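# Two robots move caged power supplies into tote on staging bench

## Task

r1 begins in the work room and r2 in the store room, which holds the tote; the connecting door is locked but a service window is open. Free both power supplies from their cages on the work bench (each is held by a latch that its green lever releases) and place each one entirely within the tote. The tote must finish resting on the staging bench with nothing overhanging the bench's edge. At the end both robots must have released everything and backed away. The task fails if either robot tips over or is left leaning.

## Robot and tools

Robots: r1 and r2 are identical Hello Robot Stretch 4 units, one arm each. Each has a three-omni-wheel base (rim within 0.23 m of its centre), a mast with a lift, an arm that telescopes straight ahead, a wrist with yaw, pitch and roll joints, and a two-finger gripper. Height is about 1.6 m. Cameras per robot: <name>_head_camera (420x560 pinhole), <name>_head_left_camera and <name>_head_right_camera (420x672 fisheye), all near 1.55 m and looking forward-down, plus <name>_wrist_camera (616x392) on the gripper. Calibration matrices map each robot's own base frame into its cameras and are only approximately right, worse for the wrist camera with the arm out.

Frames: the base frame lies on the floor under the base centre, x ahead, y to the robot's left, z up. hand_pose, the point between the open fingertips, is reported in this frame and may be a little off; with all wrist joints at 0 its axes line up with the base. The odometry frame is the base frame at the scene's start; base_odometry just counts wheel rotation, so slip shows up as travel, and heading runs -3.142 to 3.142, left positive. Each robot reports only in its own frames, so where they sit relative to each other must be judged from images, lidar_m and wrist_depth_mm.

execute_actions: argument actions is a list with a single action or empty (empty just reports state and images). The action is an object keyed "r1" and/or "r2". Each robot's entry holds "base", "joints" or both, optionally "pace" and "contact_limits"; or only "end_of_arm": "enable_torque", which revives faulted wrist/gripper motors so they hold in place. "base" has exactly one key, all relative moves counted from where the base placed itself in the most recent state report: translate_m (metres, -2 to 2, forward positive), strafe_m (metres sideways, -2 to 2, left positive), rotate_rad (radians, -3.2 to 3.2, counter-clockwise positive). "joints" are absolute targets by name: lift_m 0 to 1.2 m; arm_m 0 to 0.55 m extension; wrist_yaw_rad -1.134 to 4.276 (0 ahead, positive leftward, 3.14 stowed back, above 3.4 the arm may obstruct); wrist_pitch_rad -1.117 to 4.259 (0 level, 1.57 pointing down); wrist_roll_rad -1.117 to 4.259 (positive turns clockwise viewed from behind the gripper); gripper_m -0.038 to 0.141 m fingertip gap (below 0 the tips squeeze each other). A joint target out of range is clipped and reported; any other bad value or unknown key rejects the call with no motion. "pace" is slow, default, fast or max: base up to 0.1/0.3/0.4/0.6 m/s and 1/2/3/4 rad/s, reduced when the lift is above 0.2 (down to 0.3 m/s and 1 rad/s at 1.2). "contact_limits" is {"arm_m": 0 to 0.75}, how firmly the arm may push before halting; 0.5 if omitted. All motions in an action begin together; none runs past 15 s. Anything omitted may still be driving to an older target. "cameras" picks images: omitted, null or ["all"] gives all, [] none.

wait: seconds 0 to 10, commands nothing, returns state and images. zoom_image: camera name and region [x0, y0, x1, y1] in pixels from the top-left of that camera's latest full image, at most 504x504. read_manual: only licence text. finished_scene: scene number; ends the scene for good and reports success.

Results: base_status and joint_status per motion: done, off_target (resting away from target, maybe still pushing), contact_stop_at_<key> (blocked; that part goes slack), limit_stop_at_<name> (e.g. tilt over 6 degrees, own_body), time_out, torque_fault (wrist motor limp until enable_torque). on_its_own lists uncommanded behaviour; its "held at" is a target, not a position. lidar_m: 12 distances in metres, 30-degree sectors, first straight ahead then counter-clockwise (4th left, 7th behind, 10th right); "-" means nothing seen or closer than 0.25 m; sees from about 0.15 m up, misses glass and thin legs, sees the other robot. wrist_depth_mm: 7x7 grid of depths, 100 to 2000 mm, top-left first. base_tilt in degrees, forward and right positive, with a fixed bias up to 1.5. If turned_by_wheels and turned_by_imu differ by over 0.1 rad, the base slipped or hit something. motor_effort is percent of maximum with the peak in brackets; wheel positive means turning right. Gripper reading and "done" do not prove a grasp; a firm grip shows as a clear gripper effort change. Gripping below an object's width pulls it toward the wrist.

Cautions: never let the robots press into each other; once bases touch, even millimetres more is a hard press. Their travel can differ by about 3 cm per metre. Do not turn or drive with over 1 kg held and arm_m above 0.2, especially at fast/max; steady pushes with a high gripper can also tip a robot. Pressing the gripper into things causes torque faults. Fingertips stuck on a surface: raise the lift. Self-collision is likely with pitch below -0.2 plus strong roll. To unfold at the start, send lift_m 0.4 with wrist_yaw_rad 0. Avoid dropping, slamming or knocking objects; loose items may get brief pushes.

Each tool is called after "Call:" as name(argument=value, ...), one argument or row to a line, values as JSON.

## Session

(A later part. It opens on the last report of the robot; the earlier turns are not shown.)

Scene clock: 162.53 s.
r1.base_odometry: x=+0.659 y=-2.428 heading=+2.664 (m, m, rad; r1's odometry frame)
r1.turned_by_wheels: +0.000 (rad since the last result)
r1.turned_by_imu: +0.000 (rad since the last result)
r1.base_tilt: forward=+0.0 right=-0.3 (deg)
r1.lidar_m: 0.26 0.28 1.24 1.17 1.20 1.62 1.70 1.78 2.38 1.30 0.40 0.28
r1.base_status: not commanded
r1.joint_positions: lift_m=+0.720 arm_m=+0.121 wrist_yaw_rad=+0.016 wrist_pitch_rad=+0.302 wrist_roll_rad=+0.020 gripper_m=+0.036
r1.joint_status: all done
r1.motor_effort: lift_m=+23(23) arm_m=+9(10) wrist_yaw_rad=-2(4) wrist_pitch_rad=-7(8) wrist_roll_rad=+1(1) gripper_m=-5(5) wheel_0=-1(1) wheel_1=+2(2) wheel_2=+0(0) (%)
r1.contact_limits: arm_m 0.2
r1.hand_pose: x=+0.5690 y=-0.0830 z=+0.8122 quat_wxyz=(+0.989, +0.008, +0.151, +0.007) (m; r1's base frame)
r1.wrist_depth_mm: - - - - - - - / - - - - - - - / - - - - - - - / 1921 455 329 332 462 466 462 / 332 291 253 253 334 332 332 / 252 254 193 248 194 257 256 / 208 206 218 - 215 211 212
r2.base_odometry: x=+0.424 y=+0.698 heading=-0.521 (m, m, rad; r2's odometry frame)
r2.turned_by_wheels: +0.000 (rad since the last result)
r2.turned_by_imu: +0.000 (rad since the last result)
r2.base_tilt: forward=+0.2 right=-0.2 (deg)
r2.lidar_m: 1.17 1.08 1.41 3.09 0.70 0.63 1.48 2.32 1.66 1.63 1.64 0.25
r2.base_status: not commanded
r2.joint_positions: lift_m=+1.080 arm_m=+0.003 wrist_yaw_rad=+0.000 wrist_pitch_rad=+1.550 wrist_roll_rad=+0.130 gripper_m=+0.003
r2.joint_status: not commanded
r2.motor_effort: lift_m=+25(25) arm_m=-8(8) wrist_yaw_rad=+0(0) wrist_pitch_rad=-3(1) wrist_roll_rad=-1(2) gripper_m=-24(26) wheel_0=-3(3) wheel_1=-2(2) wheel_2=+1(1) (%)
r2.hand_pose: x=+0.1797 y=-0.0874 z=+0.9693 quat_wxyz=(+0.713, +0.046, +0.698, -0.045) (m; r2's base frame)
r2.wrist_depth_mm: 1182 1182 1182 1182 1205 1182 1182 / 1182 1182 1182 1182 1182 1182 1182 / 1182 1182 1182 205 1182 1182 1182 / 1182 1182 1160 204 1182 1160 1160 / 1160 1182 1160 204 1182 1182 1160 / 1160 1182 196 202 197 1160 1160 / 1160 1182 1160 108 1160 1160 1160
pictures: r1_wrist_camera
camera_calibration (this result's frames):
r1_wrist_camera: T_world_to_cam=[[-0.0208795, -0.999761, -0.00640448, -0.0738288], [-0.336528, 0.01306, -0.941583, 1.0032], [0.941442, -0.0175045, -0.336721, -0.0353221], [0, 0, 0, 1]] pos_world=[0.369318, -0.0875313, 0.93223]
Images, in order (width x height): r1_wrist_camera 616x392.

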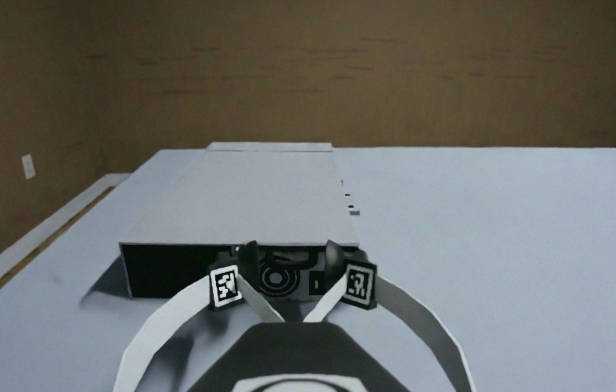

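Call:
execute_actions(
  actions=[],
  cameras=["r1_wrist_camera","r1_head_camera","r2_head_camera"],
)

Scene clock: 163.40 s.
r1.base_odometry: x=+0.659 y=-2.428 heading=+2.664 (m, m, rad; r1's odometry frame)
r1.turned_by_wheels: +0.000 (rad since the last result)
r1.turned_by_imu: +0.000 (rad since the last result)
r1.base_tilt: forward=+0.0 right=-0.4 (deg)
r1.lidar_m: 0.26 0.27 1.23 1.17 1.20 1.64 1.71 1.77 2.36 1.30 0.42 0.31
r1.base_status: not commanded
r1.joint_positions: lift_m=+0.720 arm_m=+0.121 wrist_yaw_rad=+0.016 wrist_pitch_rad=+0.302 wrist_roll_rad=+0.020 gripper_m=+0.036
r1.joint_status: all done
r1.motor_effort: lift_m=+23(23) arm_m=+9(10) wrist_yaw_rad=-1(4) wrist_pitch_rad=-6(8) wrist_roll_rad=-1(1) gripper_m=-3(5) wheel_0=-1(1) wheel_1=+2(2) wheel_2=+0(0) (%)
r1.contact_limits: arm_m 0.2
r1.hand_pose: x=+0.5690 y=-0.0830 z=+0.8122 quat_wxyz=(+0.989, +0.008, +0.151, +0.007) (m; r1's base frame)
r1.wrist_depth_mm: - - - - - - - / - - - - - - - / - - - - - - - / 1921 452 329 332 466 462 462 / 334 293 252 254 332 330 330 / 252 254 193 248 195 257 257 / 208 207 218 - 215 209 213
r2.base_odometry: x=+0.424 y=+0.698 heading=-0.521 (m, m, rad; r2's odometry frame)
r2.turned_by_wheels: +0.000 (rad since the last result)
r2.turned_by_imu: +0.000 (rad since the last result)
r2.base_tilt: forward=+0.1 right=-0.2 (deg)
r2.lidar_m: 1.17 1.09 1.43 3.08 0.75 0.62 1.49 2.35 1.68 1.61 1.62 0.25
r2.base_status: not commanded
r2.joint_positions: lift_m=+1.080 arm_m=+0.003 wrist_yaw_rad=+0.000 wrist_pitch_rad=+1.550 wrist_roll_rad=+0.130 gripper_m=+0.003
r2.joint_status: not commanded
r2.motor_effort: lift_m=+25(25) arm_m=-7(8) wrist_yaw_rad=+0(0) wrist_pitch_rad=-1(1) wrist_roll_rad=-1(2) gripper_m=-24(26) wheel_0=-3(3) wheel_1=-2(2) wheel_2=+1(1) (%)
r2.hand_pose: x=+0.1797 y=-0.0874 z=+0.9693 quat_wxyz=(+0.713, +0.046, +0.698, -0.045) (m; r2's base frame)
r2.wrist_depth_mm: 1182 1182 1182 1205 1182 1182 1182 / 1182 1205 1182 1182 1182 1182 1182 / 1182 1182 1182 205 1182 1182 1182 / 1182 1182 1182 204 1160 1160 1182 / 1182 1160 1160 204 1160 1182 1160 / 1160 1182 196 203 197 1160 1182 / 1160 1160 1182 108 1160 1160 1160
pictures: r1_head_camera, r1_wrist_camera, r2_head_camera
camera_calibration (this result's frames):
r1_wrist_camera: T_world_to_cam=[[-0.0208795, -0.999761, -0.00640461, -0.0738287], [-0.336528, 0.0130601, -0.941583, 1.0032], [0.941442, -0.0175044, -0.336721, -0.0353221], [0, 0, 0, 1]] pos_world=[0.369318, -0.0875313, 0.93223]
Images, in order (width x height): r1_head_camera 420x560, r1_wrist_camera 616x392, r2_head_camera 420x560.

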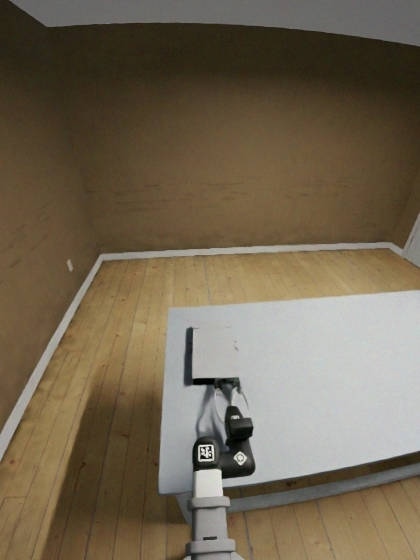

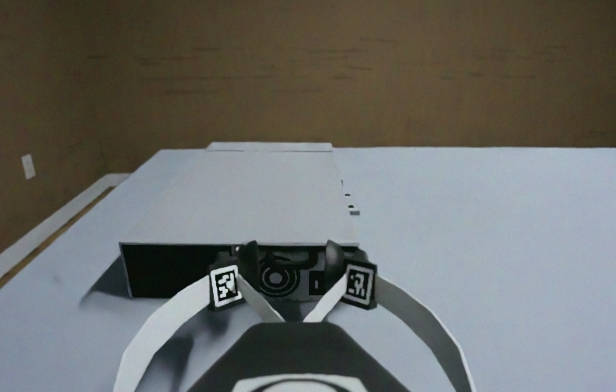

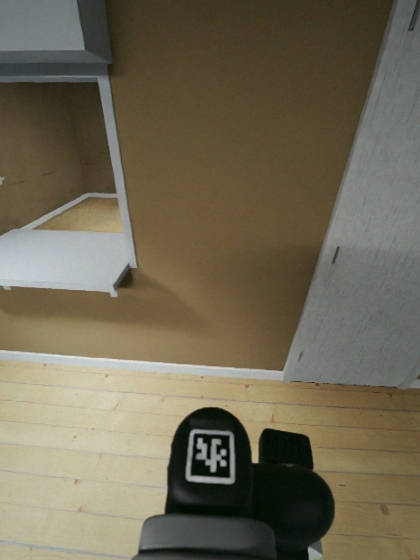

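Call:
execute_actions(
  actions=[
    {"r1":{"joints":{"arm_m":0.128,"gripper_m":0.015},"pace":"slow","contact_limits":{"arm_m":0.25}},"r2":{"base":{"translate_m":-0.4}}},
  ],
  cameras=["r1_wrist_camera"],
)

Call:
execute_actions(
  actions=[
    {"r1":{"joints":{"arm_m":0.136,"gripper_m":-0.01,"lift_m":0.718},"pace":"slow","contact_limits":{"arm_m":0.25}},"r2":{"base":{"translate_m":-0.4}}},
  ],
  cameras=["r1_wrist_camera"],
)

Scene clock: 166.37 s.
r1.base_odometry: x=+0.659 y=-2.428 heading=+2.664 (m, m, rad; r1's odometry frame)
r1.turned_by_wheels: +0.000 (rad since the last result)
r1.turned_by_imu: +0.000 (rad since the last result)
r1.base_tilt: forward=+0.0 right=-0.4 (deg)
r1.lidar_m: 0.26 0.27 1.23 1.17 1.23 1.63 1.71 1.78 2.36 1.29 0.40 0.30
r1.base_status: not commanded
r1.joint_positions: lift_m=+0.720 arm_m=+0.126 wrist_yaw_rad=+0.017 wrist_pitch_rad=+0.303 wrist_roll_rad=+0.020 gripper_m=+0.015
r1.joint_status: all done
r1.motor_effort: lift_m=+23(23) arm_m=+8(13) wrist_yaw_rad=-4(2) wrist_pitch_rad=-10(10) wrist_roll_rad=+1(0) gripper_m=-11(14) wheel_0=-1(1) wheel_1=+2(2) wheel_2=+0(0) (%)
r1.contact_limits: arm_m 0.25
r1.hand_pose: x=+0.5742 y=-0.0828 z=+0.8119 quat_wxyz=(+0.988, +0.008, +0.151, +0.007) (m; r1's base frame)
r1.wrist_depth_mm: - - - - - - - / - - - - - - - / - - - - - - - / 1863 449 329 329 455 459 466 / 330 290 265 248 329 330 329 / 250 253 193 236 189 256 256 / 208 203 217 - 218 208 211
r2.base_odometry: x=+0.077 y=+0.897 heading=-0.521 (m, m, rad; r2's odometry frame)
r2.turned_by_wheels: +0.000 (rad since the last result)
r2.turned_by_imu: +0.000 (rad since the last result)
r2.base_tilt: forward=+0.1 right=-0.2 (deg)
r2.lidar_m: 1.57 1.46 2.29 0.49 0.36 0.49 1.54 2.35 1.72 1.60 1.70 0.25
r2.base_status: done
r2.joint_positions: lift_m=+1.080 arm_m=+0.003 wrist_yaw_rad=+0.000 wrist_pitch_rad=+1.550 wrist_roll_rad=+0.130 gripper_m=+0.003
r2.joint_status: not commanded
r2.motor_effort: lift_m=+25(25) arm_m=-8(8) wrist_yaw_rad=+1(0) wrist_pitch_rad=-2(2) wrist_roll_rad=-3(3) gripper_m=-24(23) wheel_0=-3(9) wheel_1=-3(7) wheel_2=+2(12) (%)
r2.hand_pose: x=+0.1797 y=-0.0874 z=+0.9693 quat_wxyz=(+0.713, +0.046, +0.698, -0.045) (m; r2's base frame)
r2.wrist_depth_mm: 1182 1182 1182 1182 1182 1205 1205 / 1182 1182 1182 1182 1182 1182 1182 / 1205 1205 1182 204 1182 1182 1205 / 1182 1182 1182 204 1182 1182 1182 / 1182 1160 1160 204 1182 1160 1182 / 1160 1182 196 203 197 1160 1182 / 1160 946 1160 108 1138 1160 1182
pictures: r1_wrist_camera
camera_calibration (this result's frames):
r1_wrist_camera: T_world_to_cam=[[-0.0202929, -0.999773, -0.00648739, -0.0738211], [-0.337503, 0.012958, -0.941235, 1.00492], [0.941106, -0.0169109, -0.337689, -0.0392007], [0, 0, 0, 1]] pos_world=[0.374558, -0.0874891, 0.932152]
Images, in order (width x height): r1_wrist_camera 616x392.

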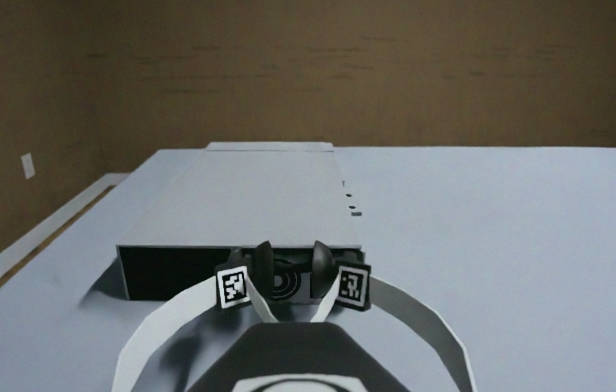

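Scene clock: 169.17 s.
r1.base_odometry: x=+0.659 y=-2.428 heading=+2.664 (m, m, rad; r1's odometry frame)
r1.turned_by_wheels: +0.000 (rad since the last result)
r1.turned_by_imu: +0.000 (rad since the last result)
r1.base_tilt: forward=+0.0 right=-0.4 (deg)
r1.lidar_m: 0.27 0.28 1.23 1.16 1.22 1.63 1.71 1.77 2.35 1.30 0.41 0.29
r1.base_status: not commanded
r1.joint_positions: lift_m=+0.718 arm_m=+0.134 wrist_yaw_rad=+0.015 wrist_pitch_rad=+0.305 wrist_roll_rad=+0.020 gripper_m=-0.009
r1.joint_status: all done
r1.motor_effort: lift_m=+18(21) arm_m=+11(16) wrist_yaw_rad=+1(10) wrist_pitch_rad=-13(15) wrist_roll_rad=-1(0) gripper_m=-21(21) wheel_0=+0(1) wheel_1=+2(2) wheel_2=-4(4) (%)
r1.contact_limits: arm_m 0.25
r1.hand_pose: x=+0.5814 y=-0.0833 z=+0.8099 quat_wxyz=(+0.988, +0.009, +0.152, +0.006) (m; r1's base frame)
r1.wrist_depth_mm: - - - - - - - / - - - - - - - / - - - - - - - / 1863 439 322 322 449 452 455 / 327 286 245 244 325 324 325 / 246 238 187 243 185 253 251 / 205 204 215 - 215 206 209
r2.base_odometry: x=-0.270 y=+1.096 heading=-0.521 (m, m, rad; r2's odometry frame)
r2.turned_by_wheels: +0.000 (rad since the last result)
r2.turned_by_imu: +0.000 (rad since the last result)
r2.base_tilt: forward=+0.1 right=-0.2 (deg)
r2.lidar_m: 1.86 1.85 0.34 0.32 0.37 0.48 2.32 2.34 1.72 1.62 1.70 0.26
r2.base_status: done
r2.joint_positions: lift_m=+1.080 arm_m=+0.003 wrist_yaw_rad=+0.000 wrist_pitch_rad=+1.551 wrist_roll_rad=+0.130 gripper_m=+0.003
r2.joint_status: not commanded
r2.motor_effort: lift_m=+25(25) arm_m=-8(7) wrist_yaw_rad=+0(0) wrist_pitch_rad=-2(2) wrist_roll_rad=-3(2) gripper_m=-24(24) wheel_0=-4(9) wheel_1=-1(6) wheel_2=+1(13) (%)
r2.hand_pose: x=+0.1797 y=-0.0874 z=+0.9693 quat_wxyz=(+0.713, +0.046, +0.698, -0.045) (m; r2's base frame)
r2.wrist_depth_mm: 1182 1182 1205 1182 1182 1160 1182 / 1182 1160 1182 1182 1182 1182 1182 / 1182 1182 1182 205 1182 1182 1182 / 1182 1182 1182 204 1182 1160 1182 / 1182 1182 1182 203 1160 1182 1182 / 1160 1160 195 202 198 1160 1160 / 1160 1160 1160 108 1160 1160 1160
pictures: r1_wrist_camera
camera_calibration (this result's frames):
r1_wrist_camera: T_world_to_cam=[[-0.0221152, -0.999735, -0.00643705, -0.0731684], [-0.338751, 0.013551, -0.940779, 1.00595], [0.940616, -0.018625, -0.338961, -0.0455094], [0, 0, 0, 1]] pos_world=[0.381954, -0.0876282, 0.930477]
Images, in order (width x height): r1_wrist_camera 616x392.

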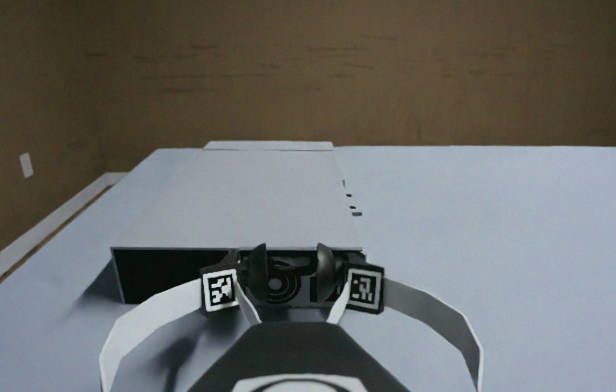

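Holding the handle. Continue.

Call:
execute_actions(
  actions=[
    {"r1":{"joints":{"arm_m":0.143,"gripper_m":-0.036,"lift_m":0.716},"pace":"slow","contact_limits":{"arm_m":0.25}},"r2":{"base":{"translate_m":-0.4}}},
  ],
  cameras=["r1_wrist_camera","r2_head_left_camera"],
)

Call:
execute_actions(
  actions=[
    {"r1":{"joints":{"arm_m":0.125},"pace":"slow","contact_limits":{"arm_m":0.4}}},
  ],
  cameras=["r1_wrist_camera"],
)

Scene clock: 172.20 s.
r1.base_odometry: x=+0.659 y=-2.428 heading=+2.664 (m, m, rad; r1's odometry frame)
r1.turned_by_wheels: +0.000 (rad since the last result)
r1.turned_by_imu: +0.000 (rad since the last result)
r1.base_tilt: forward=+0.0 right=-0.4 (deg)
r1.lidar_m: 0.27 0.28 1.24 1.17 1.22 1.62 1.71 1.77 2.36 1.29 0.42 0.28
r1.base_status: not commanded
r1.joint_positions: lift_m=+0.716 arm_m=+0.141 wrist_yaw_rad=+0.014 wrist_pitch_rad=+0.305 wrist_roll_rad=+0.020 gripper_m=-0.035
r1.joint_status: all done
r1.motor_effort: lift_m=+17(17) arm_m=+12(18) wrist_yaw_rad=+5(14) wrist_pitch_rad=-16(17) wrist_roll_rad=-1(1) gripper_m=-27(27) wheel_0=+0(1) wheel_1=+3(3) wheel_2=-5(6) (%)
r1.contact_limits: arm_m 0.25
r1.hand_pose: x=+0.5881 y=-0.0836 z=+0.8078 quat_wxyz=(+0.988, +0.009, +0.152, +0.005) (m; r1's base frame)
r1.wrist_depth_mm: - - - - - - - / - - - - - - - / - - - - - - - / 1863 439 314 315 439 449 445 / 320 265 241 227 320 320 319 / 244 228 182 238 186 248 250 / 202 200 211 - 212 204 206
r2.base_odometry: x=-0.616 y=+1.295 heading=-0.522 (m, m, rad; r2's odometry frame)
r2.turned_by_wheels: +0.000 (rad since the last result)
r2.turned_by_imu: +0.000 (rad since the last result)
r2.base_tilt: forward=+0.1 right=-0.1 (deg)
r2.lidar_m: 2.24 0.51 0.36 0.34 0.39 0.48 1.89 2.03 1.69 1.62 1.70 0.27
r2.base_status: done
r2.joint_positions: lift_m=+1.080 arm_m=+0.003 wrist_yaw_rad=+0.000 wrist_pitch_rad=+1.550 wrist_roll_rad=+0.130 gripper_m=+0.003
r2.joint_status: not commanded
r2.motor_effort: lift_m=+25(25) arm_m=-8(7) wrist_yaw_rad=+0(0) wrist_pitch_rad=-2(3) wrist_roll_rad=-1(1) gripper_m=-25(24) wheel_0=-3(8) wheel_1=-3(8) wheel_2=+0(12) (%)
r2.hand_pose: x=+0.1797 y=-0.0874 z=+0.9693 quat_wxyz=(+0.713, +0.046, +0.698, -0.045) (m; r2's base frame)
r2.wrist_depth_mm: 1182 1182 1205 1182 1182 1182 1182 / 1182 1182 1182 1182 1182 1182 1160 / 1182 1205 1182 204 1182 1182 1160 / 1182 1182 1160 204 1182 1205 1182 / 1160 1160 1160 203 1160 1160 1160 / 1160 1160 196 203 197 172 1160 / 1160 1160 1160 108 1160 1182 1160
pictures: r1_wrist_camera, r2_head_left_camera
camera_calibration (this result's frames):
r1_wrist_camera: T_world_to_cam=[[-0.0231048, -0.999712, -0.00641663, -0.0727401], [-0.339251, 0.0138778, -0.940593, 1.00639], [0.940412, -0.0195553, -0.339475, -0.0520751], [0, 0, 0, 1]] pos_world=[0.38871, -0.0877039, 0.928457]
Images, in order (width x height): r1_wrist_camera 616x392, r2_head_left_camera 420x672.

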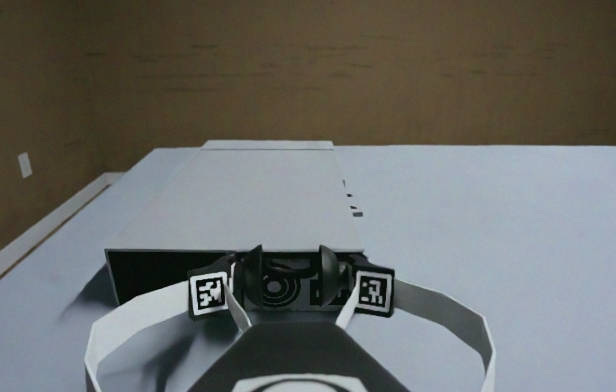

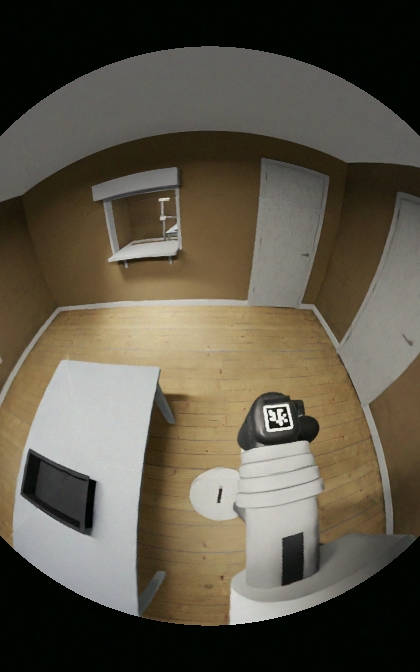

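Scene clock: 173.33 s.
r1.base_odometry: x=+0.659 y=-2.428 heading=+2.664 (m, m, rad; r1's odometry frame)
r1.turned_by_wheels: +0.000 (rad since the last result)
r1.turned_by_imu: +0.000 (rad since the last result)
r1.base_tilt: forward=-0.1 right=-0.3 (deg)
r1.lidar_m: 0.26 0.28 1.25 1.18 1.22 1.63 1.70 1.75 2.36 1.30 0.41 0.29
r1.base_status: not commanded
r1.joint_positions: lift_m=+0.716 arm_m=+0.126 wrist_yaw_rad=+0.011 wrist_pitch_rad=+0.301 wrist_roll_rad=+0.020 gripper_m=-0.035
r1.joint_status: all done
r1.motor_effort: lift_m=+21(21) arm_m=-7(17) wrist_yaw_rad=+12(27) wrist_pitch_rad=-4(17) wrist_roll_rad=-1(1) gripper_m=-17(39) wheel_0=-2(4) wheel_1=+1(3) wheel_2=-4(9) (%)
r1.contact_limits: arm_m 0.4
r1.hand_pose: x=+0.5736 y=-0.0844 z=+0.8086 quat_wxyz=(+0.989, +0.009, +0.150, +0.004) (m; r1's base frame)
r1.wrist_depth_mm: - - - - - - - / - - - - - - - / - - - - - - - / 1921 445 322 325 455 462 459 / 329 287 262 244 327 329 327 / 247 249 183 201 181 254 254 / 206 198 214 - 216 203 210
r2.base_odometry: x=-0.616 y=+1.295 heading=-0.522 (m, m, rad; r2's odometry frame)
r2.turned_by_wheels: +0.000 (rad since the last result)
r2.turned_by_imu: +0.000 (rad since the last result)
r2.base_tilt: forward=+0.1 right=-0.2 (deg)
r2.lidar_m: 2.24 0.48 0.33 0.34 0.36 0.53 1.92 2.02 1.71 1.63 1.71 0.28
r2.base_status: not commanded
r2.joint_positions: lift_m=+1.080 arm_m=+0.003 wrist_yaw_rad=+0.000 wrist_pitch_rad=+1.550 wrist_roll_rad=+0.130 gripper_m=+0.003
r2.joint_status: not commanded
r2.motor_effort: lift_m=+25(25) arm_m=-8(8) wrist_yaw_rad=+0(0) wrist_pitch_rad=-2(1) wrist_roll_rad=-1(0) gripper_m=-25(25) wheel_0=-3(3) wheel_1=-3(2) wheel_2=+1(0) (%)
r2.hand_pose: x=+0.1797 y=-0.0874 z=+0.9693 quat_wxyz=(+0.713, +0.046, +0.698, -0.045) (m; r2's base frame)
r2.wrist_depth_mm: 1182 1182 1182 1182 1182 1182 1205 / 1182 1182 1182 1182 1160 1182 1182 / 1182 1182 1182 205 1160 1182 1160 / 1160 1160 1182 204 1182 1160 1160 / 1160 1182 1182 203 1182 1160 1160 / 1182 1160 195 202 197 1182 1160 / 1160 1160 1160 108 1160 1160 1160
pictures: r1_wrist_camera
camera_calibration (this result's frames):
r1_wrist_camera: T_world_to_cam=[[-0.026151, -0.999636, -0.00656739, -0.0720388], [-0.335436, 0.0149636, -0.941944, 1.00126], [0.9417, -0.0224299, -0.335705, -0.0422075], [0, 0, 0, 1]] pos_world=[0.37372, -0.0879416, 0.928486]
Images, in order (width x height): r1_wrist_camera 616x392.

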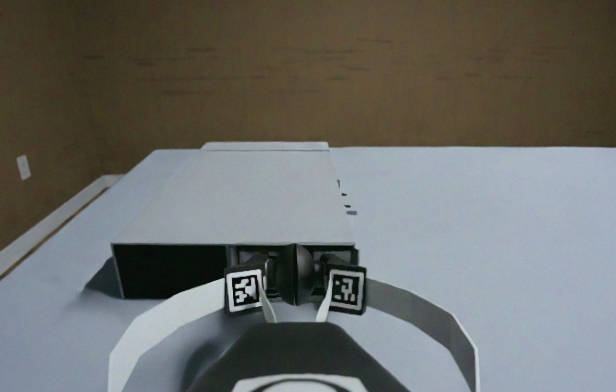

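Call:
execute_actions(
  actions=[
    {"r1":{"base":{"strafe_m":-0.006},"joints":{"arm_m":0.095,"gripper_m":0.056,"lift_m":0.712,"wrist_roll_rad":0.3,"wrist_yaw_rad":0.03}},"r2":{"base":{"rotate_rad":1.555}}},
  ],
  cameras=["r1_wrist_camera","r2_head_camera"],
)

Scene clock: 175.90 s.
r1.base_odometry: x=+0.661 y=-2.423 heading=+2.664 (m, m, rad; r1's odometry frame)
r1.turned_by_wheels: +0.000 (rad since the last result)
r1.turned_by_imu: +0.000 (rad since the last result)
r1.base_tilt: forward=+0.0 right=-0.4 (deg)
r1.lidar_m: 0.26 0.28 1.24 1.19 1.23 1.63 1.71 1.76 2.36 1.28 0.39 0.29
r1.base_status: done
r1.joint_positions: lift_m=+0.712 arm_m=+0.097 wrist_yaw_rad=+0.030 wrist_pitch_rad=+0.302 wrist_roll_rad=+0.300 gripper_m=+0.056
r1.joint_status: all done
r1.motor_effort: lift_m=+18(19) arm_m=-9(14) wrist_yaw_rad=+0(20) wrist_pitch_rad=-6(5) wrist_roll_rad=+0(1) gripper_m=-1(20) wheel_0=-1(7) wheel_1=+1(8) wheel_2=+1(4) (%)
r1.hand_pose: x=+0.5455 y=-0.0792 z=+0.8047 quat_wxyz=(+0.978, +0.145, +0.151, -0.008) (m; r1's base frame)
r1.wrist_depth_mm: - - - - - - - / - - - - - 715 580 / - - - 569 525 439 387 / - - 353 312 362 319 289 / 1863 370 276 277 268 250 234 / 1537 294 196 236 203 205 191 / 260 232 231 - 189 170 -
r2.base_odometry: x=-0.616 y=+1.295 heading=+1.033 (m, m, rad; r2's odometry frame)
r2.turned_by_wheels: +1.554 (rad since the last result)
r2.turned_by_imu: +1.569 (rad since the last result)
r2.base_tilt: forward=+0.2 right=-0.2 (deg)
r2.lidar_m: 0.33 0.34 0.47 1.88 1.97 1.71 1.64 1.69 2.33 2.19 0.52 0.26
r2.base_status: done
r2.joint_positions: lift_m=+1.080 arm_m=+0.003 wrist_yaw_rad=+0.000 wrist_pitch_rad=+1.550 wrist_roll_rad=+0.130 gripper_m=+0.003
r2.joint_status: not commanded
r2.motor_effort: lift_m=+24(25) arm_m=-8(8) wrist_yaw_rad=+0(0) wrist_pitch_rad=-1(2) wrist_roll_rad=-1(1) gripper_m=-25(24) wheel_0=-5(8) wheel_1=-2(7) wheel_2=-6(9) (%)
r2.hand_pose: x=+0.1798 y=-0.0874 z=+0.9695 quat_wxyz=(+0.713, +0.046, +0.698, -0.045) (m; r2's base frame)
r2.wrist_depth_mm: 433 439 439 439 439 439 439 / 436 439 436 436 439 866 1205 / 436 1182 1182 205 1160 1182 1182 / 1182 1182 1182 204 1182 1160 1182 / 1182 1182 1182 204 1182 1182 1182 / 1160 1160 196 202 198 1160 1182 / 1160 1160 1160 108 1160 1160 1160
pictures: r1_wrist_camera, r2_head_camera
camera_calibration (this result's frames):
r1_wrist_camera: T_world_to_cam=[[-0.0903858, -0.958755, -0.269478, 0.182262], [-0.331393, 0.28412, -0.899697, 0.973123], [0.939153, 0.00798342, -0.343405, -0.00695399], [0, 0, 0, 1]] pos_world=[0.345491, -0.101684, 0.922243]
Images, in order (width x height): r1_wrist_camera 616x392, r2_head_camera 420x560.

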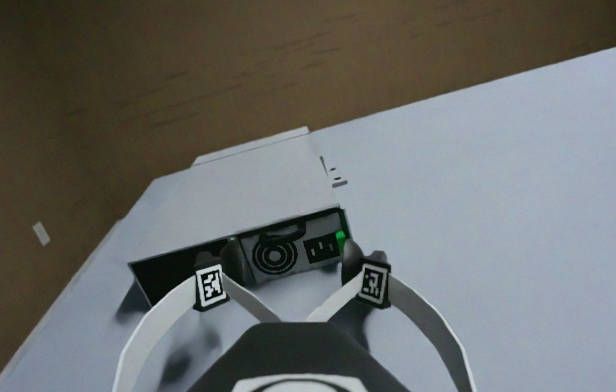

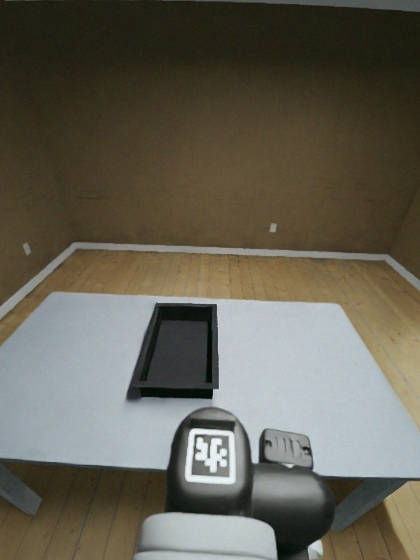

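Call:
execute_actions(
  actions=[
    {"r1":{"joints":{"arm_m":0.112},"pace":"slow","contact_limits":{"arm_m":0.2}},"r2":{"base":{"strafe_m":0.235},"joints":{"arm_m":0.15,"wrist_roll_rad":0.0}}},
  ],
  cameras=["r1_wrist_camera","r1_head_camera"],
)

Call:
zoom_image(
  camera="r1_wrist_camera",
  region=[180, 180, 420, 330],
)

Call:
zoom_image(
  camera="r1_head_camera",
  region=[185, 355, 265, 415],
)

Scene clock: 178.57 s.
r1.base_odometry: x=+0.661 y=-2.423 heading=+2.664 (m, m, rad; r1's odometry frame)
r1.turned_by_wheels: +0.000 (rad since the last result)
r1.turned_by_imu: +0.000 (rad since the last result)
r1.base_tilt: forward=+0.0 right=-0.4 (deg)
r1.lidar_m: 0.26 0.27 1.24 1.18 1.22 1.63 1.72 1.76 2.35 1.29 0.40 0.27
r1.base_status: not commanded
r1.joint_positions: lift_m=+0.712 arm_m=+0.110 wrist_yaw_rad=+0.030 wrist_pitch_rad=+0.302 wrist_roll_rad=+0.300 gripper_m=+0.056
r1.joint_status: all done
r1.motor_effort: lift_m=+18(18) arm_m=+9(10) wrist_yaw_rad=-1(0) wrist_pitch_rad=-7(6) wrist_roll_rad=+1(1) gripper_m=-3(2) wheel_0=+0(1) wheel_1=+1(1) wheel_2=+1(1) (%)
r1.contact_limits: arm_m 0.2
r1.hand_pose: x=+0.5592 y=-0.0792 z=+0.8047 quat_wxyz=(+0.978, +0.145, +0.151, -0.008) (m; r1's base frame)
r1.wrist_depth_mm: - - - - - - - / - - - - - - 591 / - - - 535 525 439 387 / - - 353 310 362 317 287 / 1863 370 264 262 270 249 233 / 1576 285 196 236 203 204 191 / 260 233 230 - 189 171 -
r2.base_odometry: x=-0.818 y=+1.415 heading=+1.032 (m, m, rad; r2's odometry frame)
r2.turned_by_wheels: +0.000 (rad since the last result)
r2.turned_by_imu: +0.001 (rad since the last result)
r2.base_tilt: forward=+0.1 right=-0.2 (deg)
r2.lidar_m: 0.34 0.34 0.48 1.65 1.71 1.72 1.61 1.70 2.31 2.48 0.51 0.25
r2.base_status: done
r2.joint_positions: lift_m=+1.080 arm_m=+0.149 wrist_yaw_rad=+0.000 wrist_pitch_rad=+1.550 wrist_roll_rad=+0.000 gripper_m=+0.003
r2.joint_status: all done
r2.motor_effort: lift_m=+24(23) arm_m=+8(11) wrist_yaw_rad=-1(0) wrist_pitch_rad=-1(4) wrist_roll_rad=-4(6) gripper_m=-25(24) wheel_0=-1(12) wheel_1=+0(10) wheel_2=+0(6) (%)
r2.hand_pose: x=+0.3255 y=-0.0874 z=+0.9695 quat_wxyz=(+0.714, +0.000, +0.700, +0.000) (m; r2's base frame)
r2.wrist_depth_mm: 436 436 402 397 407 436 439 / 436 436 433 433 433 436 436 / 433 433 433 205 433 430 433 / 430 433 433 204 433 433 433 / 1160 1160 1160 204 1182 1182 1182 / 1138 1160 196 202 196 173 1160 / 1160 1160 946 108 1160 1160 1160
pictures: r1_head_camera, r1_wrist_camera
camera_calibration (this result's frames):
r1_wrist_camera: T_world_to_cam=[[-0.0903552, -0.958758, -0.26948, 0.183494], [-0.331402, 0.284112, -0.899696, 0.977666], [0.939153, 0.00801409, -0.343405, -0.0198222], [0, 0, 0, 1]] pos_world=[0.359196, -0.101681, 0.922243]
Images, in order (width x height): r1_head_camera 420x560, r1_wrist_camera 616x392.

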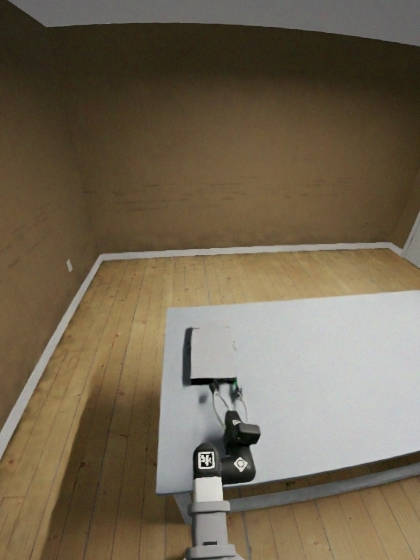

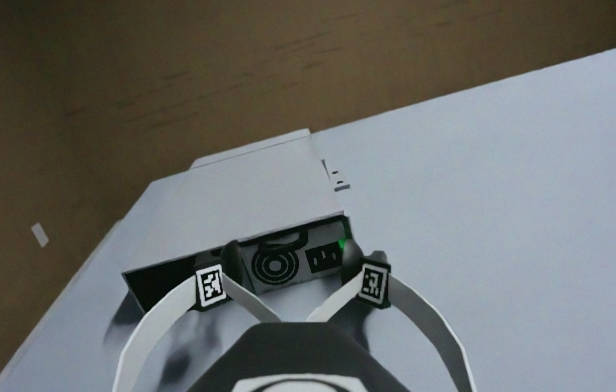

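Region (180, 180, 420, 330) of r1_wrist_camera's 616x392 image, scaled by 2.100; it fills the top 315 rows of this view, and the rest is white.

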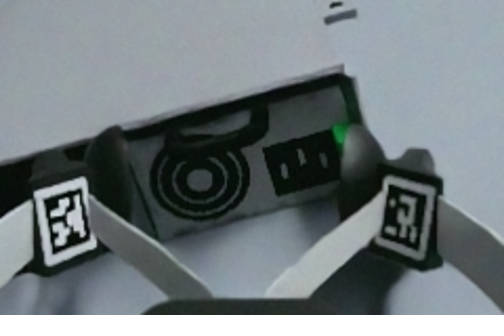

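Region (185, 355, 265, 415) of r1_head_camera's 420x560 image, scaled by 6.300, with more detail than that image has; it fills the top 378 rows of this view, and the rest is white.

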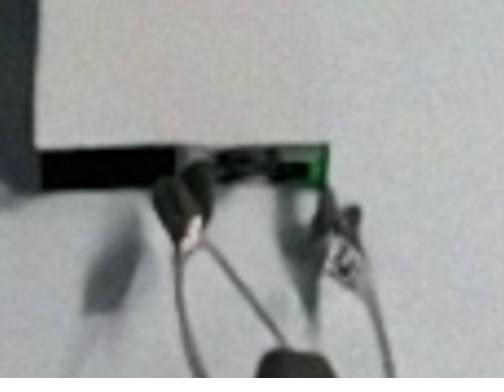

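Call:
execute_actions(
  actions=[
    {"r1":{"base":{"strafe_m":-0.013},"joints":{"wrist_yaw_rad":0.06},"pace":"slow"},"r2":{"base":{"translate_m":0.11}}},
  ],
  cameras=["r1_wrist_camera"],
)

Call:
execute_actions(
  actions=[
    {"r1":{"joints":{"arm_m":0.118},"pace":"slow","contact_limits":{"arm_m":0.2}},"r2":{"joints":{"arm_m":0.5,"lift_m":1.03}}},
  ],
  cameras=["r1_wrist_camera","r1_head_camera","r2_wrist_camera","r2_head_camera"],
)

Call:
zoom_image(
  camera="r1_wrist_camera",
  region=[180, 180, 420, 330],
)

Call:
zoom_image(
  camera="r1_head_camera",
  region=[185, 355, 265, 415],
)

Scene clock: 180.53 s.
r1.base_odometry: x=+0.667 y=-2.412 heading=+2.664 (m, m, rad; r1's odometry frame)
r1.turned_by_wheels: +0.000 (rad since the last result)
r1.turned_by_imu: +0.000 (rad since the last result)
r1.base_tilt: forward=-0.1 right=-0.4 (deg)
r1.lidar_m: 0.26 0.28 1.28 1.19 1.22 1.65 1.70 1.76 2.37 1.29 0.41 0.28
r1.base_status: done
r1.joint_positions: lift_m=+0.712 arm_m=+0.110 wrist_yaw_rad=+0.060 wrist_pitch_rad=+0.302 wrist_roll_rad=+0.300 gripper_m=+0.056
r1.joint_status: all done
r1.motor_effort: lift_m=+18(18) arm_m=+9(9) wrist_yaw_rad=-2(2) wrist_pitch_rad=-6(7) wrist_roll_rad=+0(1) gripper_m=-3(3) wheel_0=+2(1) wheel_1=+0(6) wheel_2=+0(1) (%)
r1.hand_pose: x=+0.5615 y=-0.0707 z=+0.8046 quat_wxyz=(+0.978, +0.143, +0.153, +0.007) (m; r1's base frame)
r1.wrist_depth_mm: - - - - - - - / - - - - - - 585 / - - - 539 525 436 387 / 1921 - 353 314 362 320 289 / 1756 342 262 257 270 249 232 / 1537 285 196 236 204 204 191 / 259 233 230 - 189 170 -
r2.base_odometry: x=-0.762 y=+1.510 heading=+1.033 (m, m, rad; r2's odometry frame)
r2.turned_by_wheels: +0.001 (rad since the last result)
r2.turned_by_imu: +0.001 (rad since the last result)
r2.base_tilt: forward=+0.1 right=-0.2 (deg)
r2.lidar_m: 0.25 0.25 0.35 1.66 1.75 1.85 1.75 1.83 2.49 2.46 0.37 0.25
r2.base_status: done
r2.joint_positions: lift_m=+1.080 arm_m=+0.149 wrist_yaw_rad=+0.000 wrist_pitch_rad=+1.550 wrist_roll_rad=+0.000 gripper_m=+0.003
r2.joint_status: not commanded
r2.motor_effort: lift_m=+23(24) arm_m=+7(7) wrist_yaw_rad=+0(0) wrist_pitch_rad=+0(3) wrist_roll_rad=-1(3) gripper_m=-24(24) wheel_0=+5(8) wheel_1=+3(8) wheel_2=-1(11) (%)
r2.hand_pose: x=+0.3255 y=-0.0874 z=+0.9695 quat_wxyz=(+0.714, +0.000, +0.700, +0.000) (m; r2's base frame)
r2.wrist_depth_mm: 436 433 433 436 433 436 439 / 433 433 433 436 433 433 436 / 430 433 345 206 433 433 433 / 430 433 430 204 433 433 433 / 427 430 430 203 430 430 430 / 427 430 195 203 197 430 1182 / 1182 1182 946 108 1160 1160 1160
pictures: r1_wrist_camera
camera_calibration (this result's frames):
r1_wrist_camera: T_world_to_cam=[[-0.0612161, -0.961052, -0.269501, 0.17532], [-0.34008, 0.273935, -0.899614, 0.980042], [0.938402, 0.0365812, -0.343604, -0.0194466], [0, 0, 0, 1]] pos_world=[0.362274, -0.0992647, 0.922227]
Images, in order (width x height): r1_wrist_camera 616x392.

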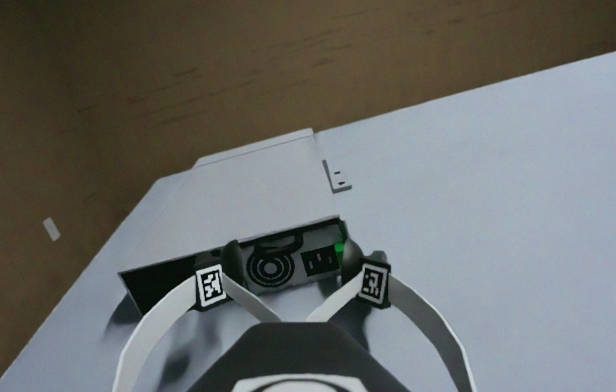

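Scene clock: 182.70 s.
r1.base_odometry: x=+0.667 y=-2.412 heading=+2.664 (m, m, rad; r1's odometry frame)
r1.turned_by_wheels: +0.000 (rad since the last result)
r1.turned_by_imu: +0.000 (rad since the last result)
r1.base_tilt: forward=+0.0 right=-0.4 (deg)
r1.lidar_m: 0.27 0.29 1.26 1.19 1.23 1.65 1.70 1.78 2.38 1.30 0.41 0.28
r1.base_status: not commanded
r1.joint_positions: lift_m=+0.712 arm_m=+0.116 wrist_yaw_rad=+0.060 wrist_pitch_rad=+0.302 wrist_roll_rad=+0.300 gripper_m=+0.056
r1.joint_status: all done
r1.motor_effort: lift_m=+18(18) arm_m=+9(13) wrist_yaw_rad=-3(3) wrist_pitch_rad=-6(7) wrist_roll_rad=+1(0) gripper_m=-2(3) wheel_0=+1(2) wheel_1=+0(0) wheel_2=+0(0) (%)
r1.contact_limits: arm_m 0.2
r1.hand_pose: x=+0.5674 y=-0.0707 z=+0.8046 quat_wxyz=(+0.978, +0.143, +0.153, +0.007) (m; r1's base frame)
r1.wrist_depth_mm: - - - - - - - / - - - - - - 591 / - - - 554 525 436 384 / 1863 - 353 312 362 319 287 / 1808 330 255 252 268 249 232 / 1537 282 197 235 204 204 191 / 259 232 231 - 188 170 -
r2.base_odometry: x=-0.762 y=+1.510 heading=+1.033 (m, m, rad; r2's odometry frame)
r2.turned_by_wheels: +0.000 (rad since the last result)
r2.turned_by_imu: +0.001 (rad since the last result)
r2.base_tilt: forward=+0.2 right=-0.2 (deg)
r2.lidar_m: 0.25 0.25 0.32 1.66 1.74 1.84 1.75 1.83 2.49 2.46 0.34 0.25
r2.base_status: not commanded
r2.joint_positions: lift_m=+1.030 arm_m=+0.499 wrist_yaw_rad=+0.000 wrist_pitch_rad=+1.550 wrist_roll_rad=+0.000 gripper_m=+0.003
r2.joint_status: all done
r2.motor_effort: lift_m=+20(22) arm_m=+7(8) wrist_yaw_rad=-1(0) wrist_pitch_rad=+0(2) wrist_roll_rad=-3(4) gripper_m=-25(25) wheel_0=+4(4) wheel_1=+2(2) wheel_2=-1(1) (%)
r2.hand_pose: x=+0.6755 y=-0.0874 z=+0.9197 quat_wxyz=(+0.714, +0.000, +0.700, +0.000) (m; r2's base frame)
r2.wrist_depth_mm: 384 384 384 384 384 387 387 / 384 382 298 297 314 315 387 / 379 382 357 205 379 320 384 / 382 379 307 204 377 329 384 / 379 377 293 203 375 315 379 / 377 377 195 202 197 293 379 / 375 377 290 108 373 307 377
pictures: r1_head_camera, r1_wrist_camera, r2_head_camera, r2_wrist_camera
camera_calibration (this result's frames):
r1_wrist_camera: T_world_to_cam=[[-0.061241, -0.961051, -0.269502, 0.175694], [-0.340073, 0.273944, -0.899614, 0.982076], [0.938403, 0.036557, -0.343604, -0.0250644], [0, 0, 0, 1]] pos_world=[0.368258, -0.0992668, 0.922227]
r2_wrist_camera: T_world_to_cam=[[-0.0356519, -0.999295, 0.0117564, -0.0785071], [-0.999102, 0.0353703, -0.0233481, 0.761886], [0.0229158, -0.0125783, -0.999658, 1.13554], [0, 0, 0, 1]] pos_world=[0.732381, -0.0911167, 1.15387]
Images, in order (width x height): r1_head_camera 420x560, r1_wrist_camera 616x392, r2_head_camera 420x560, r2_wrist_camera 616x392.

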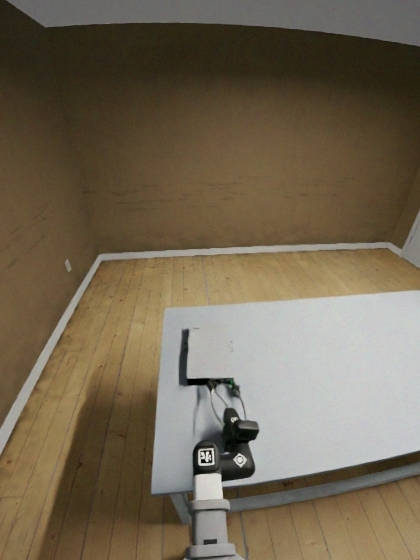

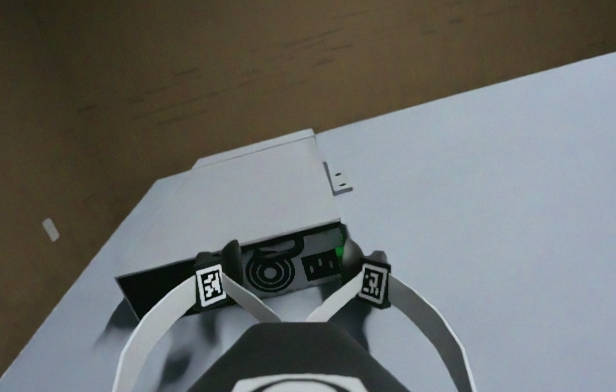

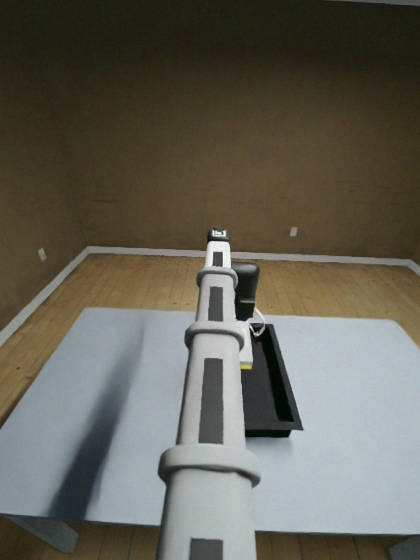

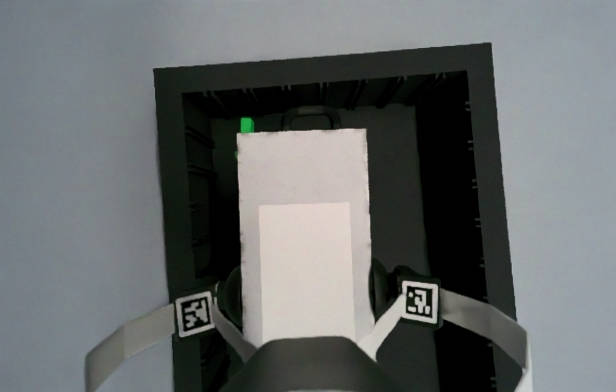

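Region (180, 180, 420, 330) of r1_wrist_camera's 616x392 image, scaled by 2.100; it fills the top 315 rows of this view, and the rest is white.

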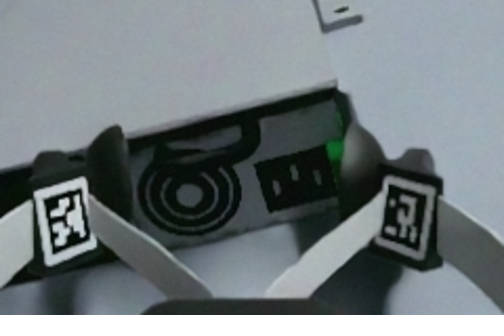

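Region (185, 355, 265, 415) of r1_head_camera's 420x560 image, scaled by 6.300, with more detail than that image has; it fills the top 378 rows of this view, and the rest is white.

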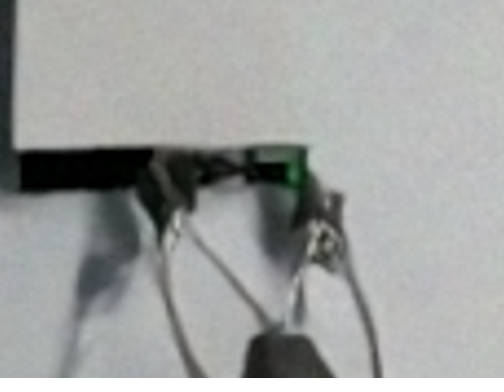

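Call:
execute_actions(
  actions=[
    {"r1":{"joints":{"arm_m":0.122,"gripper_m":0.044},"pace":"slow","contact_limits":{"arm_m":0.2}},"r2":{"base":{"strafe_m":-0.017},"joints":{"arm_m":0.535,"lift_m":1.0,"wrist_roll_rad":1.526},"pace":"slow"}},
  ],
  cameras=["r1_wrist_camera","r1_head_camera","r2_wrist_camera","r2_head_camera"],
)

Call:
zoom_image(
  camera="r1_wrist_camera",
  region=[180, 180, 420, 330],
)

Call:
zoom_image(
  camera="r1_head_camera",
  region=[185, 355, 265, 415],
)

Scene clock: 185.00 s.
r1.base_odometry: x=+0.667 y=-2.411 heading=+2.664 (m, m, rad; r1's odometry frame)
r1.turned_by_wheels: +0.000 (rad since the last result)
r1.turned_by_imu: +0.000 (rad since the last result)
r1.base_tilt: forward=-0.1 right=-0.4 (deg)
r1.lidar_m: 0.27 0.27 1.25 1.19 1.25 1.67 1.72 1.76 2.34 1.29 0.41 0.29
r1.base_status: not commanded
r1.joint_positions: lift_m=+0.712 arm_m=+0.120 wrist_yaw_rad=+0.057 wrist_pitch_rad=+0.304 wrist_roll_rad=+0.300 gripper_m=+0.044
r1.joint_status: all done
r1.motor_effort: lift_m=+18(18) arm_m=+10(13) wrist_yaw_rad=+8(8) wrist_pitch_rad=-12(12) wrist_roll_rad=+2(1) gripper_m=-3(2) wheel_0=+1(2) wheel_1=+0(0) wheel_2=-1(1) (%)
r1.contact_limits: arm_m 0.2
r1.hand_pose: x=+0.5710 y=-0.0717 z=+0.8041 quat_wxyz=(+0.978, +0.143, +0.154, +0.005) (m; r1's base frame)
r1.wrist_depth_mm: - - - - - - - / - - - - - - 580 / - - - 549 517 433 382 / 1921 - 347 314 359 314 286 / 1808 319 252 247 271 247 230 / 946 282 197 236 192 203 190 / 258 230 228 - 187 169 -
r2.base_odometry: x=-0.747 y=+1.501 heading=+1.033 (m, m, rad; r2's odometry frame)
r2.turned_by_wheels: +0.000 (rad since the last result)
r2.turned_by_imu: +0.001 (rad since the last result)
r2.base_tilt: forward=+0.1 right=-0.2 (deg)
r2.lidar_m: 0.25 0.25 0.36 1.68 1.78 1.85 1.75 1.81 2.49 2.42 0.36 0.25
r2.base_status: done
r2.joint_positions: lift_m=+1.000 arm_m=+0.534 wrist_yaw_rad=+0.000 wrist_pitch_rad=+1.550 wrist_roll_rad=+1.526 gripper_m=+0.003
r2.joint_status: all done
r2.motor_effort: lift_m=+20(21) arm_m=+8(7) wrist_yaw_rad=-1(1) wrist_pitch_rad=-1(1) wrist_roll_rad=+1(4) gripper_m=-25(25) wheel_0=+4(9) wheel_1=-4(7) wheel_2=+0(1) (%)
r2.hand_pose: x=+0.7104 y=-0.0874 z=+0.8898 quat_wxyz=(+0.516, +0.494, +0.506, -0.483) (m; r2's base frame)
r2.wrist_depth_mm: 355 353 351 349 349 345 345 / 355 353 270 263 260 263 259 / 353 281 336 205 345 343 343 / 353 291 349 204 345 343 342 / 353 297 347 204 347 343 343 / 353 272 196 202 196 343 343 / 353 265 338 108 345 324 336
pictures: r1_head_camera, r1_wrist_camera, r2_head_camera, r2_wrist_camera
camera_calibration (this result's frames):
r1_wrist_camera: T_world_to_cam=[[-0.0651165, -0.960848, -0.269314, 0.176896], [-0.340656, 0.275078, -0.899047, 0.983075], [0.93793, 0.0332007, -0.345231, -0.0271546], [0, 0, 0, 1]] pos_world=[0.371878, -0.0995511, 0.922097]
r2_wrist_camera: T_world_to_cam=[[-0.999917, -0.0100626, -0.00806422, 0.712242], [-0.0100407, 0.999946, -0.0027552, 0.159399], [0.00809151, -0.002674, -0.999964, 1.11644], [0, 0, 0, 1]] pos_world=[0.70475, -0.149238, 1.12258]
Images, in order (width x height): r1_head_camera 420x560, r1_wrist_camera 616x392, r2_head_camera 420x560, r2_wrist_camera 616x392.

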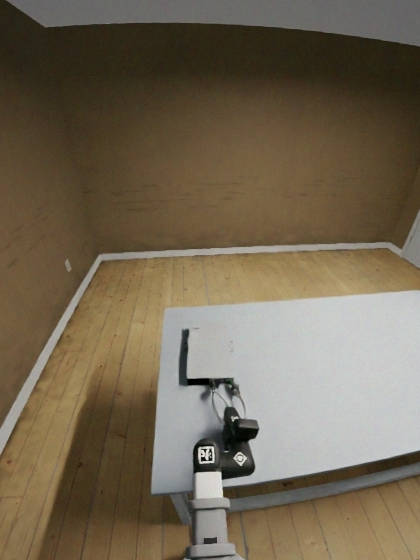

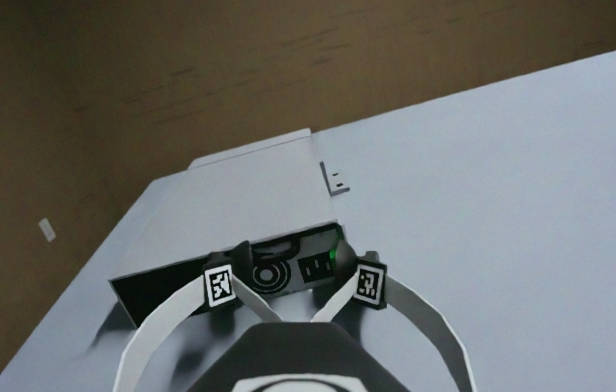

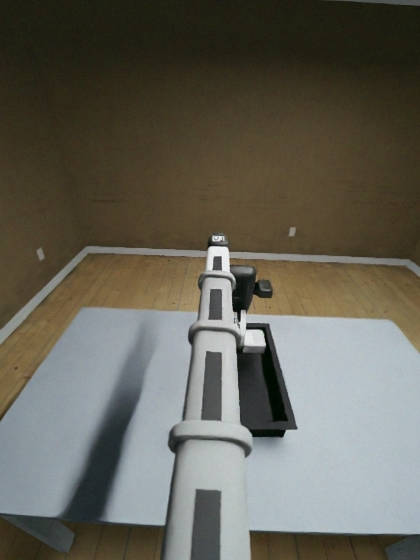

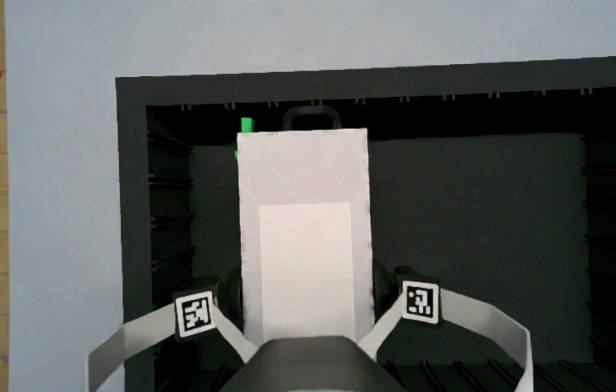

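Region (180, 180, 420, 330) of r1_wrist_camera's 616x392 image, scaled by 2.100; it fills the top 315 rows of this view, and the rest is white.

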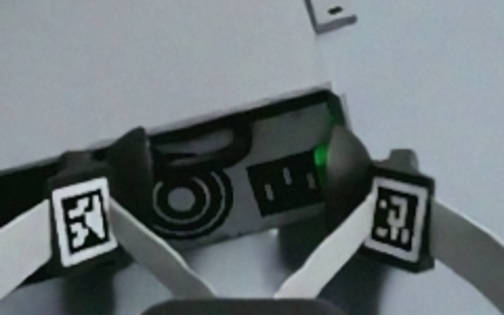

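Region (185, 355, 265, 415) of r1_head_camera's 420x560 image, scaled by 6.300, with more detail than that image has; it fills the top 378 rows of this view, and the rest is white.

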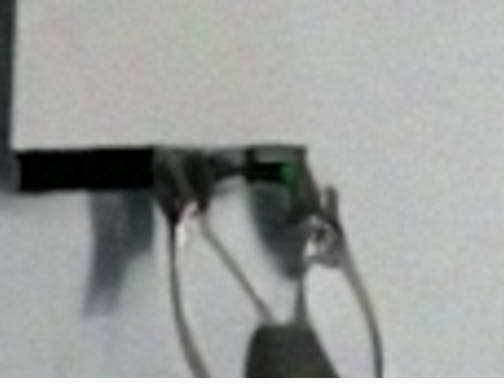

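Call:
execute_actions(
  actions=[
    {"r1":{"joints":{"arm_m":0.130,"gripper_m":0.03},"pace":"slow","contact_limits":{"arm_m":0.25}},"r2":{"joints":{"lift_m":0.945},"pace":"slow"}},
  ],
  cameras=["r1_wrist_camera","r2_wrist_camera"],
)

Call:
zoom_image(
  camera="r1_wrist_camera",
  region=[180, 180, 420, 330],
)

Scene clock: 186.57 s.
r1.base_odometry: x=+0.667 y=-2.412 heading=+2.664 (m, m, rad; r1's odometry frame)
r1.turned_by_wheels: +0.000 (rad since the last result)
r1.turned_by_imu: +0.000 (rad since the last result)
r1.base_tilt: forward=+0.0 right=-0.4 (deg)
r1.lidar_m: 0.26 0.27 1.26 1.19 1.21 1.66 1.70 1.77 2.36 1.34 0.40 0.30
r1.base_status: not commanded
r1.joint_positions: lift_m=+0.712 arm_m=+0.127 wrist_yaw_rad=+0.054 wrist_pitch_rad=+0.307 wrist_roll_rad=+0.300 gripper_m=+0.030
r1.joint_status: all done
r1.on_its_own: wrist_yaw_rad is at rest, and its effort (+16) is outside its rest range (-13 to +13)
r1.motor_effort: lift_m=+18(18) arm_m=+15(16) wrist_yaw_rad=+16(18) wrist_pitch_rad=-21(22) wrist_roll_rad=+1(2) gripper_m=-12(12) wheel_0=+1(1) wheel_1=+0(0) wheel_2=-5(6) (%)
r1.contact_limits: arm_m 0.25
r1.hand_pose: x=+0.5776 y=-0.0725 z=+0.8032 quat_wxyz=(+0.977, +0.143, +0.155, +0.003) (m; r1's base frame)
r1.wrist_depth_mm: - - - - - - - / - - - - - - 564 / - - - 535 508 430 375 / 1983 - 338 310 353 310 282 / 1756 304 245 241 266 245 229 / 343 267 207 238 195 198 189 / 255 229 227 - 187 169 -
r2.base_odometry: x=-0.747 y=+1.501 heading=+1.033 (m, m, rad; r2's odometry frame)
r2.turned_by_wheels: +0.000 (rad since the last result)
r2.turned_by_imu: +0.000 (rad since the last result)
r2.base_tilt: forward=+0.1 right=-0.2 (deg)
r2.lidar_m: 0.25 0.25 0.33 1.70 1.77 1.82 1.74 1.80 2.49 2.43 0.35 0.26
r2.base_status: not commanded
r2.joint_positions: lift_m=+0.945 arm_m=+0.534 wrist_yaw_rad=+0.000 wrist_pitch_rad=+1.550 wrist_roll_rad=+1.526 gripper_m=+0.003
r2.joint_status: all done
r2.motor_effort: lift_m=+20(19) arm_m=+8(8) wrist_yaw_rad=-1(1) wrist_pitch_rad=+0(2) wrist_roll_rad=+1(0) gripper_m=-24(25) wheel_0=+4(4) wheel_1=-4(4) wheel_2=-1(0) (%)
r2.hand_pose: x=+0.7104 y=-0.0874 z=+0.8348 quat_wxyz=(+0.516, +0.494, +0.506, -0.483) (m; r2's base frame)
r2.wrist_depth_mm: 300 297 297 296 294 293 206 / 298 210 218 215 229 234 243 / 300 242 294 205 291 290 289 / 298 239 294 204 291 290 290 / 298 237 294 204 290 290 289 / 300 210 196 202 197 290 290 / 300 213 293 108 290 291 290
pictures: r1_wrist_camera, r2_wrist_camera
camera_calibration (this result's frames):
r1_wrist_camera: T_world_to_cam=[[-0.0689365, -0.960695, -0.268911, 0.178139], [-0.342851, 0.275948, -0.897945, 0.985171], [0.936857, 0.0302952, -0.348398, -0.030682], [0, 0, 0, 1]] pos_world=[0.378792, -0.0997897, 0.921843]
r2_wrist_camera: T_world_to_cam=[[-0.999917, -0.0100593, -0.0080641, 0.711803], [-0.0100374, 0.999946, -0.00275513, 0.159245], [0.00809138, -0.00267395, -0.999964, 1.06144], [0, 0, 0, 1]] pos_world=[0.704754, -0.149238, 1.06758]
Images, in order (width x height): r1_wrist_camera 616x392, r2_wrist_camera 616x392.

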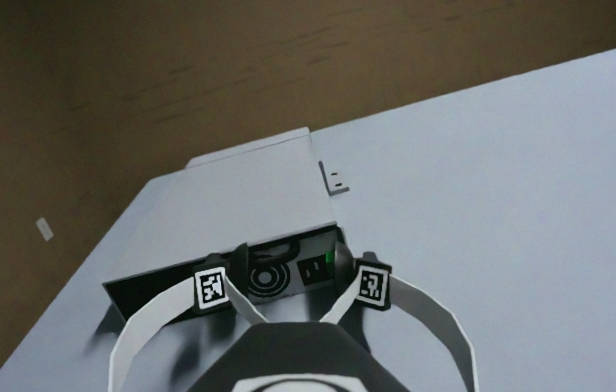

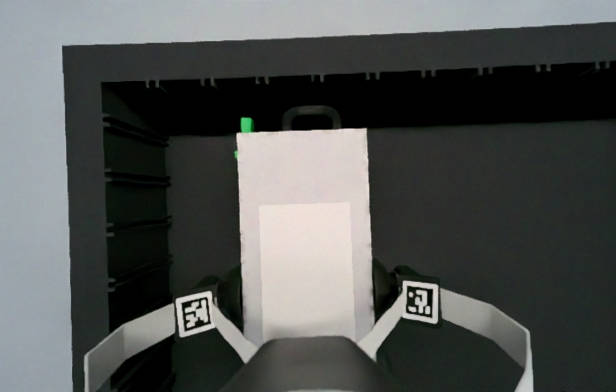

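Region (180, 180, 420, 330) of r1_wrist_camera's 616x392 image, scaled by 2.100; it fills the top 315 rows of this view, and the rest is white.

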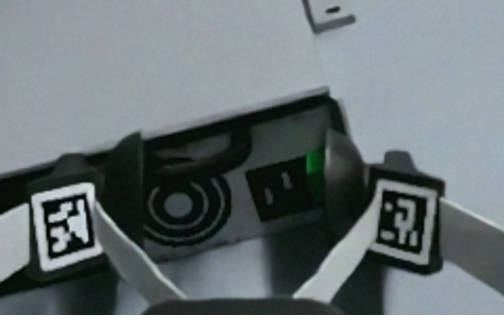

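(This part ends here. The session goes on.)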